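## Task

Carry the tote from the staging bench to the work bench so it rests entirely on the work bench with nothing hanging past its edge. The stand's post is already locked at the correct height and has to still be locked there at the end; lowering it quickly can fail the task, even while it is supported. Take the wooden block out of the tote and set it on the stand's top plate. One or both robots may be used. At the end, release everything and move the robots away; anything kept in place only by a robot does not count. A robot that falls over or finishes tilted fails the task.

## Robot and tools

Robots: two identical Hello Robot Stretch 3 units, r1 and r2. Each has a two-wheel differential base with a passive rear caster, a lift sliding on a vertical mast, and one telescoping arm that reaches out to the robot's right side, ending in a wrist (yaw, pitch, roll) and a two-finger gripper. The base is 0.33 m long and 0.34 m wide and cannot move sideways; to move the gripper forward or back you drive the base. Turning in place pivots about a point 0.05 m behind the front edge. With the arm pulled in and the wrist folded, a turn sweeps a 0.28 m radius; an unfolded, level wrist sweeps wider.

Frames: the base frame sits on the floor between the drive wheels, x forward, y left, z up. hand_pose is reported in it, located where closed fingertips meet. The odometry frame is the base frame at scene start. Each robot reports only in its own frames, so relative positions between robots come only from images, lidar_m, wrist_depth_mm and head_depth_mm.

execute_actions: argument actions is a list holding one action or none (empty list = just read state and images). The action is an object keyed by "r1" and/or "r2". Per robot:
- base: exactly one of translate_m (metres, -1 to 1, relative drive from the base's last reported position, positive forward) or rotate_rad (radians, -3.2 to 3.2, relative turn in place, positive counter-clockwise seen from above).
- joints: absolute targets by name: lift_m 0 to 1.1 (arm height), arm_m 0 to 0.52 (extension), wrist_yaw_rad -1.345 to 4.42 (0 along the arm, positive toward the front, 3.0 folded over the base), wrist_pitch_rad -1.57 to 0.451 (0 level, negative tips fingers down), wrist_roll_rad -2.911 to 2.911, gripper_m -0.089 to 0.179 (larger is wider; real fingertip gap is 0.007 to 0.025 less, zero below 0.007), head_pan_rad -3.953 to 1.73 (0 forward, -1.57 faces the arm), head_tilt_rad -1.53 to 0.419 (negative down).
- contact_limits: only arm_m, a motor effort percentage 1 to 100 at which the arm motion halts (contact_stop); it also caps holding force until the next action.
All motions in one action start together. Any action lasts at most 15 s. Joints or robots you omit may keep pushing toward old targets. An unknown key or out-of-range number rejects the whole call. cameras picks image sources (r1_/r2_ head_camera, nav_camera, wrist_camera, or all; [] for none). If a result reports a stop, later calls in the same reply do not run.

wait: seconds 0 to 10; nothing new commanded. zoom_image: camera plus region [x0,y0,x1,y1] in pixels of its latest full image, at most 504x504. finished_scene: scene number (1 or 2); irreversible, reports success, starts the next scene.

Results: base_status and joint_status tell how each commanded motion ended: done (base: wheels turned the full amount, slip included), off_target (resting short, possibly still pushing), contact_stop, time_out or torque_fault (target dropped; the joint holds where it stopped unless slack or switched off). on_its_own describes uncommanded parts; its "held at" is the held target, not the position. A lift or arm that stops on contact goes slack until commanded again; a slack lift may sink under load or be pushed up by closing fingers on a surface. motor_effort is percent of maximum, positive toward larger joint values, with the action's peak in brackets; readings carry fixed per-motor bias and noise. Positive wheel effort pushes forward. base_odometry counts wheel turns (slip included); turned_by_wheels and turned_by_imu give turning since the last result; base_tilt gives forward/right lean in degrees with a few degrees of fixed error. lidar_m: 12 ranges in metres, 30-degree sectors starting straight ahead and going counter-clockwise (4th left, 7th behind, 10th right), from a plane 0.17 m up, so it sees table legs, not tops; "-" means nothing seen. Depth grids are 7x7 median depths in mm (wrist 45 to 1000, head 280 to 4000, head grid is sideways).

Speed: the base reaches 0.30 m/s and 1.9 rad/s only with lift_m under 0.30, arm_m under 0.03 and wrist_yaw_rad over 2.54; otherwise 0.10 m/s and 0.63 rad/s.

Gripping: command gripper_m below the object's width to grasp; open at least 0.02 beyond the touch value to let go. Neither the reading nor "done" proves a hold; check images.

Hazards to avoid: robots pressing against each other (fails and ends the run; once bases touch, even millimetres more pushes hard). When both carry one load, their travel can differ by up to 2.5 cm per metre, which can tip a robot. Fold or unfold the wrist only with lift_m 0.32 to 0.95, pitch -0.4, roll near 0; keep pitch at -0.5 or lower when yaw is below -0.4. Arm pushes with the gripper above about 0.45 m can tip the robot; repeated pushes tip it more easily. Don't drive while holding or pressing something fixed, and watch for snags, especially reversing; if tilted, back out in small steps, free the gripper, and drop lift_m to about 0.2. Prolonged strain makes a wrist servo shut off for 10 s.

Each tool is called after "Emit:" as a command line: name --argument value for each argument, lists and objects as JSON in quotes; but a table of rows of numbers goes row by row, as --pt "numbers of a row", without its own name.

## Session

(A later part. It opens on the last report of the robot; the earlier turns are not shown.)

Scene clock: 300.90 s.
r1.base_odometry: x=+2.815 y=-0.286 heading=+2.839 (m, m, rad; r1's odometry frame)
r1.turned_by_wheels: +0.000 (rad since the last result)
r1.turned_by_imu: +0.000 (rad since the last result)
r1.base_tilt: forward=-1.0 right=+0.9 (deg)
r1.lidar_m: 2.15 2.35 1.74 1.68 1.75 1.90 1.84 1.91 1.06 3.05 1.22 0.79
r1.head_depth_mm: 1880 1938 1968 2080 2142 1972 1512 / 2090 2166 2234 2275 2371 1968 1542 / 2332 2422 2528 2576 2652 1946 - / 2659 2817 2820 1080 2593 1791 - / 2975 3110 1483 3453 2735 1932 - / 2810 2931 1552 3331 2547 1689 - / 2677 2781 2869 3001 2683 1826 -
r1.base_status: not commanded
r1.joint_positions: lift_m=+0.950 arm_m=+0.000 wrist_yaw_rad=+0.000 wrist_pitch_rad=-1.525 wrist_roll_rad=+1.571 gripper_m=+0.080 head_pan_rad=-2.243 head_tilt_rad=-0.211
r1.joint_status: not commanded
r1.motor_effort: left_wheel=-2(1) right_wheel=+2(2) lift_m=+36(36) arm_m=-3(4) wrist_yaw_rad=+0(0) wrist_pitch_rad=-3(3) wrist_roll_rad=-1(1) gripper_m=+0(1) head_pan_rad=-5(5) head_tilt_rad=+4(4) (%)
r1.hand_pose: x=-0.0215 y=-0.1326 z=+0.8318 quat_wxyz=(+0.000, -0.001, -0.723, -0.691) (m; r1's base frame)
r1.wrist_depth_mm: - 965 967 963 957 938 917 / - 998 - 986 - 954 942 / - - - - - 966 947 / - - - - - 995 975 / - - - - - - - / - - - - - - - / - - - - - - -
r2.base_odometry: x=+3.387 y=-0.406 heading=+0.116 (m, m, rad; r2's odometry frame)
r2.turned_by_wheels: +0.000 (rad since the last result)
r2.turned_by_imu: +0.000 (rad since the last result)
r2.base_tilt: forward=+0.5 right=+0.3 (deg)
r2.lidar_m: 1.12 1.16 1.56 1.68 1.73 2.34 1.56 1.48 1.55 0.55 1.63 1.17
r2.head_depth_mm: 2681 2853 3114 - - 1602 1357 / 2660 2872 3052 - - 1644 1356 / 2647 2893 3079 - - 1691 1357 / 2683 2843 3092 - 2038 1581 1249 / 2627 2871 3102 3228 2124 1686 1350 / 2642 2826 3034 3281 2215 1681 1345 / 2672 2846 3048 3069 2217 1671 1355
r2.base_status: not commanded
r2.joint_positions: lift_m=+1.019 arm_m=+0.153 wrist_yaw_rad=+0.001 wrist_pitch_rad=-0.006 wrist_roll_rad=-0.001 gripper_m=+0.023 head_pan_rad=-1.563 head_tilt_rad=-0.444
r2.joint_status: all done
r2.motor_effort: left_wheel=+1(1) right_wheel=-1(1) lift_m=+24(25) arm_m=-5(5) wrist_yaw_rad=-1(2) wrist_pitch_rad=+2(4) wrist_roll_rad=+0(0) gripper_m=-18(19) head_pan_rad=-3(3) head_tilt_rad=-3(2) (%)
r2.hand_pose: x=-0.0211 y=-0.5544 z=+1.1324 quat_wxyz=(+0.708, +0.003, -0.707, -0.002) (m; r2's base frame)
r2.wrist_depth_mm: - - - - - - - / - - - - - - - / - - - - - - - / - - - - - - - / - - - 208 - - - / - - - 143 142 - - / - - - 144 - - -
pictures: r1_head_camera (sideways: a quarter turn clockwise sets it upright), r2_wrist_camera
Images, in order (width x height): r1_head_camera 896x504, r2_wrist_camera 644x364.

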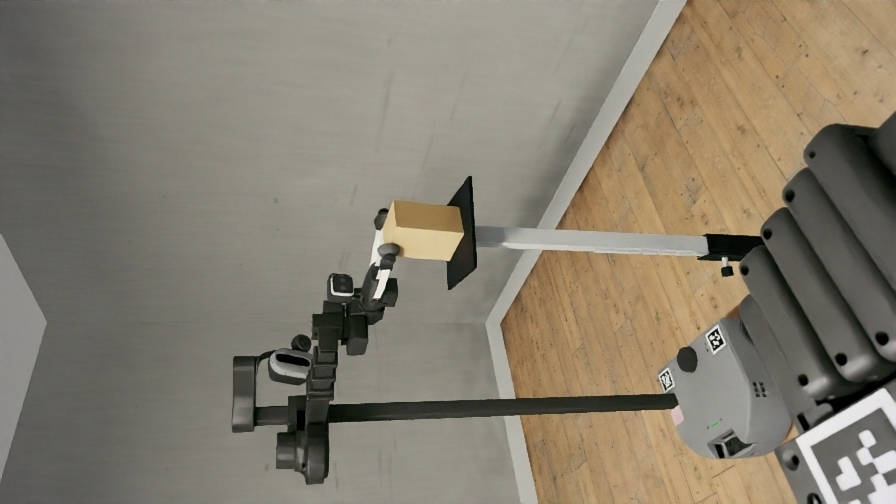

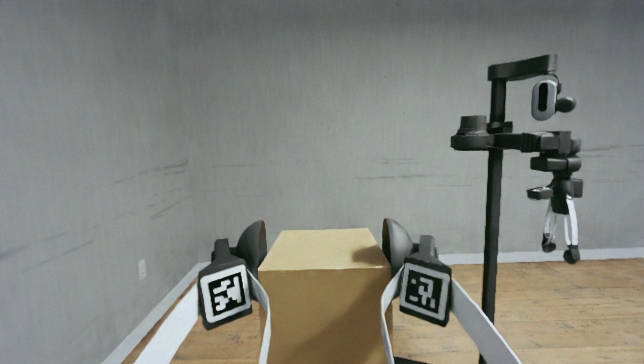

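Emit:
execute_actions --actions '[{"r2":{"joints":{"lift_m":1.015,"arm_m":0.145}}}]' --cameras '[]'

Emit:
execute_actions --actions '[{"r2":{"joints":{"gripper_m":0.12}}}]' --cameras '[]'

Emit:
execute_actions --actions '[{"r2":{"joints":{"arm_m":0.0}}}]' --cameras '["r2_wrist_camera","r1_head_camera"]'

Emit:
execute_actions --actions '[{"r2":{"base":{"translate_m":-0.3},"joints":{"wrist_pitch_rad":-1.2,"head_pan_rad":-1.1}}}]' --cameras '["r2_head_camera"]'

Scene clock: 313.50 s.
r1.base_odometry: x=+2.815 y=-0.286 heading=+2.839 (m, m, rad; r1's odometry frame)
r1.turned_by_wheels: +0.000 (rad since the last result)
r1.turned_by_imu: +0.001 (rad since the last result)
r1.base_tilt: forward=-1.1 right=+1.0 (deg)
r1.lidar_m: 2.16 2.35 1.73 1.68 1.75 1.90 1.83 1.91 1.06 3.07 1.21 0.79
r1.head_depth_mm: 1890 1931 1982 2053 2137 1966 1523 / 2085 2154 2199 2333 2342 1958 1520 / 2331 2439 2524 2572 2613 1956 - / 2579 2754 2843 1076 2591 1781 - / 2955 3132 1444 3489 2742 1930 - / 2846 2994 1532 3308 2567 1685 - / 2625 2770 2881 3089 2703 1826 -
r1.base_status: not commanded
r1.joint_positions: lift_m=+0.950 arm_m=+0.000 wrist_yaw_rad=+0.000 wrist_pitch_rad=-1.525 wrist_roll_rad=+1.571 gripper_m=+0.080 head_pan_rad=-2.243 head_tilt_rad=-0.211
r1.joint_status: not commanded
r1.motor_effort: left_wheel=-2(2) right_wheel=+2(2) lift_m=+36(36) arm_m=-4(4) wrist_yaw_rad=+0(1) wrist_pitch_rad=-3(3) wrist_roll_rad=+0(1) gripper_m=+1(0) head_pan_rad=-4(5) head_tilt_rad=+4(4) (%)
r1.hand_pose: x=-0.0215 y=-0.1326 z=+0.8318 quat_wxyz=(+0.000, -0.001, -0.723, -0.691) (m; r1's base frame)
r1.wrist_depth_mm: 997 985 959 953 945 932 912 / - - 995 985 - 949 936 / - - - - - 964 956 / - - - - - 992 978 / - - - - - - 992 / - - - - - - - / - - - - - - -
r2.base_odometry: x=+3.387 y=-0.406 heading=+0.116 (m, m, rad; r2's odometry frame)
r2.turned_by_wheels: +0.000 (rad since the last result)
r2.turned_by_imu: -0.001 (rad since the last result)
r2.base_tilt: forward=+0.2 right=+0.4 (deg)
r2.lidar_m: 1.12 1.16 1.56 1.68 1.73 2.34 1.56 1.48 1.55 0.55 1.62 1.17
r2.head_depth_mm: 2626 2759 3088 - - 1597 1358 / 2671 2867 3096 - - 1664 1359 / 2663 2859 3016 - - 1686 1362 / 2662 2891 3046 - 2031 1581 1244 / 2635 2823 3083 3256 2122 1678 1354 / 2674 2834 3107 3221 2228 1681 1354 / 2657 2872 3034 3102 2218 1686 1345
r2.base_status: not commanded
r2.joint_positions: lift_m=+1.015 arm_m=+0.145 wrist_yaw_rad=+0.001 wrist_pitch_rad=-0.010 wrist_roll_rad=-0.001 gripper_m=+0.023 head_pan_rad=-1.563 head_tilt_rad=-0.444
r2.joint_status: all done
r2.motor_effort: left_wheel=+1(1) right_wheel=-1(1) lift_m=+24(23) arm_m=-5(6) wrist_yaw_rad=-1(1) wrist_pitch_rad=+3(3) wrist_roll_rad=+0(0) gripper_m=-18(19) head_pan_rad=-3(3) head_tilt_rad=-3(3) (%)
r2.hand_pose: x=-0.0211 y=-0.5463 z=+1.1274 quat_wxyz=(+0.708, +0.004, -0.707, -0.003) (m; r2's base frame)
r2.wrist_depth_mm: - - - - - - - / - - - - - - - / - - - - - - - / - - - - - - - / - - - 192 - - - / - - - 143 143 - - / - - - 146 - - -
pictures: none
No camera images: the call's "cameras" was empty. Leave "cameras" out to get every camera's image.

Scene clock: 314.97 s.
r1.base_odometry: x=+2.815 y=-0.286 heading=+2.839 (m, m, rad; r1's odometry frame)
r1.turned_by_wheels: +0.000 (rad since the last result)
r1.turned_by_imu: +0.000 (rad since the last result)
r1.base_tilt: forward=-1.2 right=+0.9 (deg)
r1.lidar_m: 2.16 2.34 1.74 1.68 1.75 1.90 1.83 1.91 1.05 3.06 1.22 0.79
r1.head_depth_mm: 1885 1943 2006 2057 2120 1989 1517 / 2085 2143 2216 2298 2356 1969 1531 / 2307 2420 2504 2553 2601 1976 - / 2649 2738 2866 1072 2627 1780 - / 2969 3132 1452 3456 2704 1934 - / 2849 2932 1550 3320 2560 1682 - / 2675 2796 2892 3075 2687 1819 -
r1.base_status: not commanded
r1.joint_positions: lift_m=+0.950 arm_m=+0.000 wrist_yaw_rad=+0.000 wrist_pitch_rad=-1.525 wrist_roll_rad=+1.571 gripper_m=+0.080 head_pan_rad=-2.243 head_tilt_rad=-0.211
r1.joint_status: not commanded
r1.motor_effort: left_wheel=-2(1) right_wheel=+2(2) lift_m=+36(36) arm_m=-4(3) wrist_yaw_rad=+0(0) wrist_pitch_rad=-3(3) wrist_roll_rad=-1(1) gripper_m=+1(1) head_pan_rad=-5(5) head_tilt_rad=+4(5) (%)
r1.hand_pose: x=-0.0215 y=-0.1326 z=+0.8318 quat_wxyz=(+0.000, -0.001, -0.723, -0.691) (m; r1's base frame)
r1.wrist_depth_mm: - 988 979 959 948 949 920 / - - 987 - - 940 937 / - - - 984 - 966 962 / - - - - - 997 974 / - - - - - - - / - - - - - - - / - - - - - - -
r2.base_odometry: x=+3.387 y=-0.406 heading=+0.116 (m, m, rad; r2's odometry frame)
r2.turned_by_wheels: +0.000 (rad since the last result)
r2.turned_by_imu: +0.000 (rad since the last result)
r2.base_tilt: forward=+0.2 right=+0.5 (deg)
r2.lidar_m: 1.12 1.16 1.56 1.67 1.74 2.34 1.56 1.48 1.55 0.55 1.62 1.17
r2.head_depth_mm: 2668 2840 3115 - - 1604 1362 / 2665 2863 3022 - - 1653 1361 / 2647 2874 3084 - - 1691 1354 / 2649 2863 3074 3272 2041 1569 1251 / 2657 2860 3095 3098 2127 1679 1353 / 2653 2859 3097 3265 2238 1685 1349 / 2626 2865 3079 3070 2221 1683 1351
r2.base_status: not commanded
r2.joint_positions: lift_m=+1.015 arm_m=+0.145 wrist_yaw_rad=+0.001 wrist_pitch_rad=-0.015 wrist_roll_rad=-0.001 gripper_m=+0.120 head_pan_rad=-1.563 head_tilt_rad=-0.444
r2.joint_status: all done
r2.motor_effort: left_wheel=+1(1) right_wheel=-1(1) lift_m=+24(25) arm_m=-4(5) wrist_yaw_rad=-1(1) wrist_pitch_rad=+4(4) wrist_roll_rad=+1(0) gripper_m=+0(81) head_pan_rad=-3(3) head_tilt_rad=-3(2) (%)
r2.hand_pose: x=-0.0211 y=-0.5461 z=+1.1261 quat_wxyz=(+0.708, +0.006, -0.707, -0.005) (m; r2's base frame)
r2.wrist_depth_mm: - - - - - - - / - - - - - - - / - - - - - - - / - - - - - - - / - - - 189 - - - / - - - 140 - - - / - - - 144 263 - -
pictures: none
No camera images: the call's "cameras" was empty. Leave "cameras" out to get every camera's image.

Scene clock: 317.30 s.
r1.base_odometry: x=+2.815 y=-0.286 heading=+2.839 (m, m, rad; r1's odometry frame)
r1.turned_by_wheels: +0.000 (rad since the last result)
r1.turned_by_imu: +0.000 (rad since the last result)
r1.base_tilt: forward=-1.1 right=+0.8 (deg)
r1.lidar_m: 2.15 2.35 1.73 1.67 1.75 1.90 1.84 1.92 1.05 3.05 1.22 0.79
r1.head_depth_mm: 1869 1924 1997 2066 2126 1959 1514 / 2080 2149 2220 2326 2354 1958 1530 / 2335 2420 2485 2532 2589 1945 - / 2628 2756 2888 1084 2598 1777 - / 3008 3128 3179 3587 2713 1920 - / 2826 2968 1519 3257 2548 1687 - / 2664 2778 2907 3099 2700 1828 -
r1.base_status: not commanded
r1.joint_positions: lift_m=+0.950 arm_m=+0.000 wrist_yaw_rad=+0.000 wrist_pitch_rad=-1.525 wrist_roll_rad=+1.571 gripper_m=+0.080 head_pan_rad=-2.243 head_tilt_rad=-0.211
r1.joint_status: not commanded
r1.motor_effort: left_wheel=-1(1) right_wheel=+2(2) lift_m=+36(36) arm_m=-4(4) wrist_yaw_rad=+0(0) wrist_pitch_rad=-3(3) wrist_roll_rad=+0(1) gripper_m=+1(1) head_pan_rad=-5(4) head_tilt_rad=+5(4) (%)
r1.hand_pose: x=-0.0215 y=-0.1326 z=+0.8318 quat_wxyz=(+0.000, -0.001, -0.723, -0.691) (m; r1's base frame)
r1.wrist_depth_mm: - 990 981 964 951 938 928 / - - 996 983 - 953 926 / - - - - - 963 947 / - - - - 997 - 977 / - - - - - - - / - - - - - - - / - - - - - - -
r2.base_odometry: x=+3.387 y=-0.406 heading=+0.116 (m, m, rad; r2's odometry frame)
r2.turned_by_wheels: +0.000 (rad since the last result)
r2.turned_by_imu: -0.001 (rad since the last result)
r2.base_tilt: forward=+0.2 right=+0.4 (deg)
r2.lidar_m: 1.12 1.16 1.56 1.68 1.73 2.34 1.56 1.48 1.55 0.55 1.63 1.17
r2.head_depth_mm: 2663 2786 3102 3317 - - - / 2658 2917 3138 3337 - - - / 2658 2864 3123 3327 - - - / 2660 2843 3118 526 - - 1354 / 2640 2845 3086 3298 2114 1685 1356 / 2655 2875 3102 3244 2236 1679 1351 / 2622 2827 3037 3018 2222 1680 1350
r2.base_status: not commanded
r2.joint_positions: lift_m=+1.015 arm_m=+0.000 wrist_yaw_rad=+0.001 wrist_pitch_rad=-0.016 wrist_roll_rad=-0.001 gripper_m=+0.120 head_pan_rad=-1.563 head_tilt_rad=-0.444
r2.joint_status: all done
r2.motor_effort: left_wheel=+1(1) right_wheel=-1(1) lift_m=+24(24) arm_m=-6(5) wrist_yaw_rad=-1(1) wrist_pitch_rad=+5(4) wrist_roll_rad=+1(0) gripper_m=+0(1) head_pan_rad=-3(3) head_tilt_rad=-3(2) (%)
r2.hand_pose: x=-0.0211 y=-0.4011 z=+1.1259 quat_wxyz=(+0.708, +0.006, -0.707, -0.005) (m; r2's base frame)
r2.wrist_depth_mm: - - - - - - - / - - - - - - - / - - - - - - - / - - - - - - - / - - - 291 - - - / - - - 297 394 - - / - - - 298 - - -
pictures: r1_head_camera (sideways: a quarter turn clockwise sets it upright), r2_wrist_camera
Images, in order (width x height): r1_head_camera 896x504, r2_wrist_camera 644x364.

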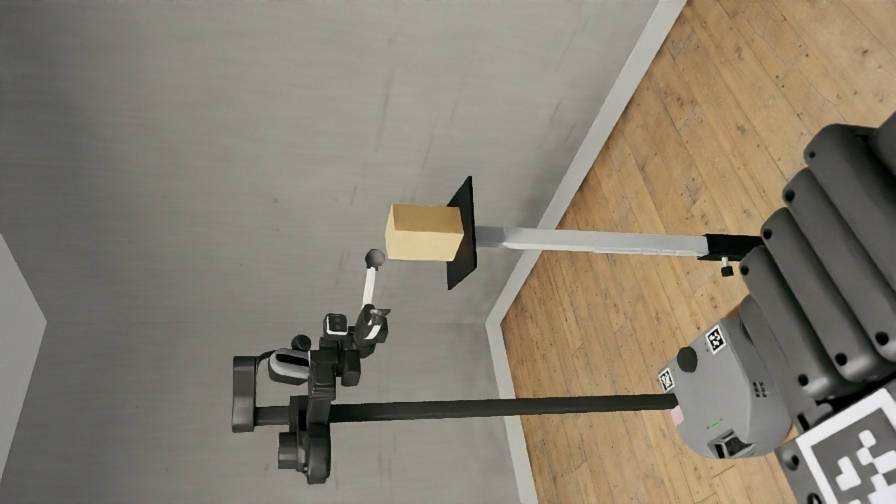

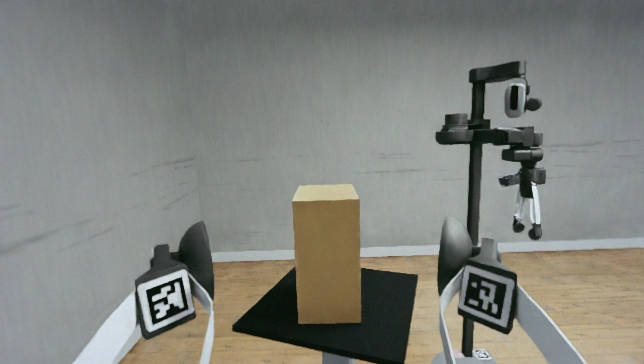

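Scene clock: 321.23 s.
r1.base_odometry: x=+2.815 y=-0.286 heading=+2.839 (m, m, rad; r1's odometry frame)
r1.turned_by_wheels: +0.000 (rad since the last result)
r1.turned_by_imu: +0.001 (rad since the last result)
r1.base_tilt: forward=-1.1 right=+0.9 (deg)
r1.lidar_m: 2.16 2.35 1.73 1.68 1.75 1.89 1.84 1.92 1.06 1.57 1.22 0.79
r1.head_depth_mm: 1882 1936 1995 2064 2120 1954 1511 / 2090 2143 2222 2322 2372 1962 1527 / 2318 2429 2532 2528 2594 1952 - / 2631 2761 2893 1079 2599 1782 - / 3010 3149 3300 3471 2719 2019 - / 2812 2943 3160 3339 2704 1918 - / 2654 2797 2880 3035 2668 1834 -
r1.base_status: not commanded
r1.joint_positions: lift_m=+0.950 arm_m=+0.000 wrist_yaw_rad=+0.000 wrist_pitch_rad=-1.525 wrist_roll_rad=+1.571 gripper_m=+0.080 head_pan_rad=-2.243 head_tilt_rad=-0.211
r1.joint_status: not commanded
r1.motor_effort: left_wheel=-2(0) right_wheel=+2(2) lift_m=+36(36) arm_m=-4(3) wrist_yaw_rad=+0(0) wrist_pitch_rad=-3(3) wrist_roll_rad=-1(1) gripper_m=+0(1) head_pan_rad=-5(5) head_tilt_rad=+4(5) (%)
r1.hand_pose: x=-0.0215 y=-0.1326 z=+0.8318 quat_wxyz=(+0.000, -0.001, -0.723, -0.691) (m; r1's base frame)
r1.wrist_depth_mm: - 985 969 956 966 934 909 / - 995 991 976 - 959 931 / - - - 1000 - 959 964 / - - - - 997 985 - / - - - - - - 997 / - - - - - - - / - - - - - - -
r2.base_odometry: x=+3.089 y=-0.441 heading=+0.116 (m, m, rad; r2's odometry frame)
r2.turned_by_wheels: +0.000 (rad since the last result)
r2.turned_by_imu: +0.000 (rad since the last result)
r2.base_tilt: forward=+0.2 right=+0.3 (deg)
r2.lidar_m: 1.42 1.47 1.74 1.67 1.72 2.33 1.58 1.19 1.44 1.45 0.61 1.48
r2.head_depth_mm: 2579 2790 2930 3101 2227 1693 1357 / 2689 2873 3059 3203 2247 1704 1357 / 2786 3029 3284 3325 2220 1701 1356 / 2852 3073 3174 601 712 806 882 / 2341 2502 2672 2709 2213 1673 1354 / 2026 2148 2258 2372 2217 1683 1341 / 1744 1821 1943 2012 2056 1681 1345
r2.base_status: done
r2.joint_positions: lift_m=+1.015 arm_m=+0.000 wrist_yaw_rad=+0.001 wrist_pitch_rad=-1.201 wrist_roll_rad=-0.001 gripper_m=+0.120 head_pan_rad=-1.107 head_tilt_rad=-0.444
r2.joint_status: all done
r2.motor_effort: left_wheel=+1(4) right_wheel=-1(4) lift_m=+24(25) arm_m=-6(5) wrist_yaw_rad=-1(1) wrist_pitch_rad=-1(5) wrist_roll_rad=+0(0) gripper_m=+0(0) head_pan_rad=+3(29) head_tilt_rad=-3(2) (%)
r2.hand_pose: x=-0.0215 y=-0.2155 z=+0.9064 quat_wxyz=(+0.584, +0.400, -0.583, -0.399) (m; r2's base frame)
r2.wrist_depth_mm: - - - - - - - / - - - - - - - / - - - - - - - / - - - - - - - / - - - - - - - / - - - - - - - / - - - - 997 993 -
pictures: r2_head_camera (sideways: a quarter turn clockwise sets it upright)
Images, in order (width x height): r2_head_camera 896x504.

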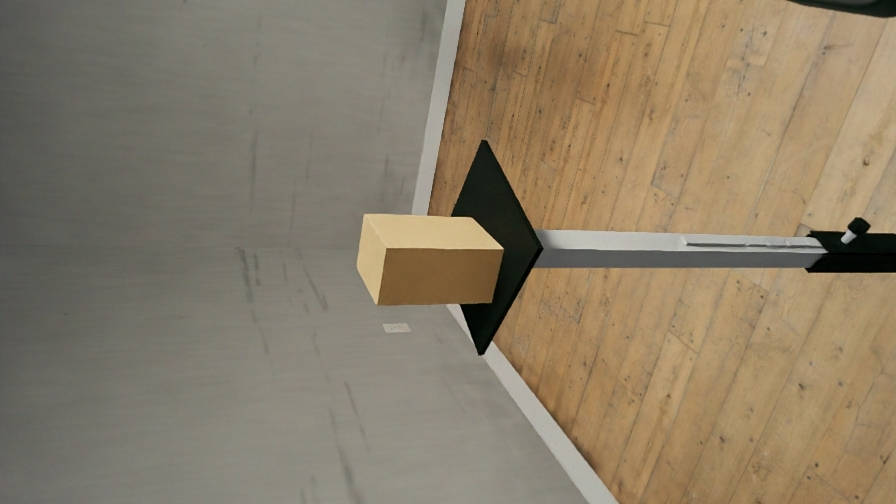

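Quick task recheck.

Emit:
execute_actions --actions '[]' --cameras '[]'

Scene clock: 323.33 s.
r1.base_odometry: x=+2.815 y=-0.286 heading=+2.839 (m, m, rad; r1's odometry frame)
r1.turned_by_wheels: +0.000 (rad since the last result)
r1.turned_by_imu: +0.000 (rad since the last result)
r1.base_tilt: forward=-1.1 right=+0.9 (deg)
r1.lidar_m: 2.15 2.35 1.73 1.67 1.74 1.89 1.84 1.91 1.06 1.57 1.22 0.79
r1.head_depth_mm: 1881 1932 2006 2066 2139 1977 1516 / 2096 2136 2226 2316 2371 1954 1539 / 2347 2424 2504 2553 2627 1958 - / 2607 2806 2886 1079 2621 1777 - / 3010 3163 3266 3490 2771 2006 - / 2856 2964 3107 3305 2727 1935 - / 2651 2793 2951 3043 2679 1824 -
r1.base_status: not commanded
r1.joint_positions: lift_m=+0.950 arm_m=+0.000 wrist_yaw_rad=+0.000 wrist_pitch_rad=-1.525 wrist_roll_rad=+1.571 gripper_m=+0.080 head_pan_rad=-2.243 head_tilt_rad=-0.211
r1.joint_status: not commanded
r1.motor_effort: left_wheel=-2(0) right_wheel=+2(2) lift_m=+36(36) arm_m=-4(3) wrist_yaw_rad=+0(0) wrist_pitch_rad=-3(3) wrist_roll_rad=-1(1) gripper_m=+0(1) head_pan_rad=-5(5) head_tilt_rad=+4(5) (%)
r1.hand_pose: x=-0.0215 y=-0.1326 z=+0.8318 quat_wxyz=(+0.000, -0.001, -0.723, -0.691) (m; r1's base frame)
r1.wrist_depth_mm: 998 983 979 972 950 945 915 / - - 981 979 - 954 939 / - - - - - 954 951 / - - - - - - 981 / - - - - - - - / - - - - - - - / - - - - - - -
r2.base_odometry: x=+3.089 y=-0.441 heading=+0.116 (m, m, rad; r2's odometry frame)
r2.turned_by_wheels: +0.000 (rad since the last result)
r2.turned_by_imu: +0.000 (rad since the last result)
r2.base_tilt: forward=+0.5 right=+0.6 (deg)
r2.lidar_m: 1.42 1.47 1.74 1.67 1.73 2.33 1.58 1.19 1.45 1.45 0.60 1.48
r2.head_depth_mm: 2568 2767 2963 3108 2252 1693 1366 / 2725 2852 3063 3207 2232 1700 1358 / 2824 3055 3251 3344 2251 1700 1350 / 2838 3044 3253 600 712 804 883 / 2349 2532 2693 2753 2252 1689 1356 / 2006 2127 2240 2365 2221 1671 1346 / 1735 1821 1943 2013 2063 1679 1348
r2.base_status: done
r2.joint_positions: lift_m=+1.015 arm_m=+0.000 wrist_yaw_rad=+0.001 wrist_pitch_rad=-1.201 wrist_roll_rad=-0.001 gripper_m=+0.120 head_pan_rad=-1.107 head_tilt_rad=-0.444
r2.joint_status: all done
r2.motor_effort: left_wheel=+1(4) right_wheel=+0(4) lift_m=+25(25) arm_m=-5(5) wrist_yaw_rad=-1(1) wrist_pitch_rad=+0(5) wrist_roll_rad=+0(0) gripper_m=+1(0) head_pan_rad=+3(29) head_tilt_rad=-3(2) (%)
r2.hand_pose: x=-0.0215 y=-0.2155 z=+0.9064 quat_wxyz=(+0.584, +0.400, -0.583, -0.399) (m; r2's base frame)
r2.wrist_depth_mm: - - - - - - - / - - - - - - - / - - - - - - - / - - - - - - - / - - - - - - - / - - - - - - - / - - - - - 979 999
pictures: none
No camera images: the call's "cameras" was empty. Leave "cameras" out to get every camera's image.

Emit:
finished_scene --scene 2

The scene is finished: the task was done.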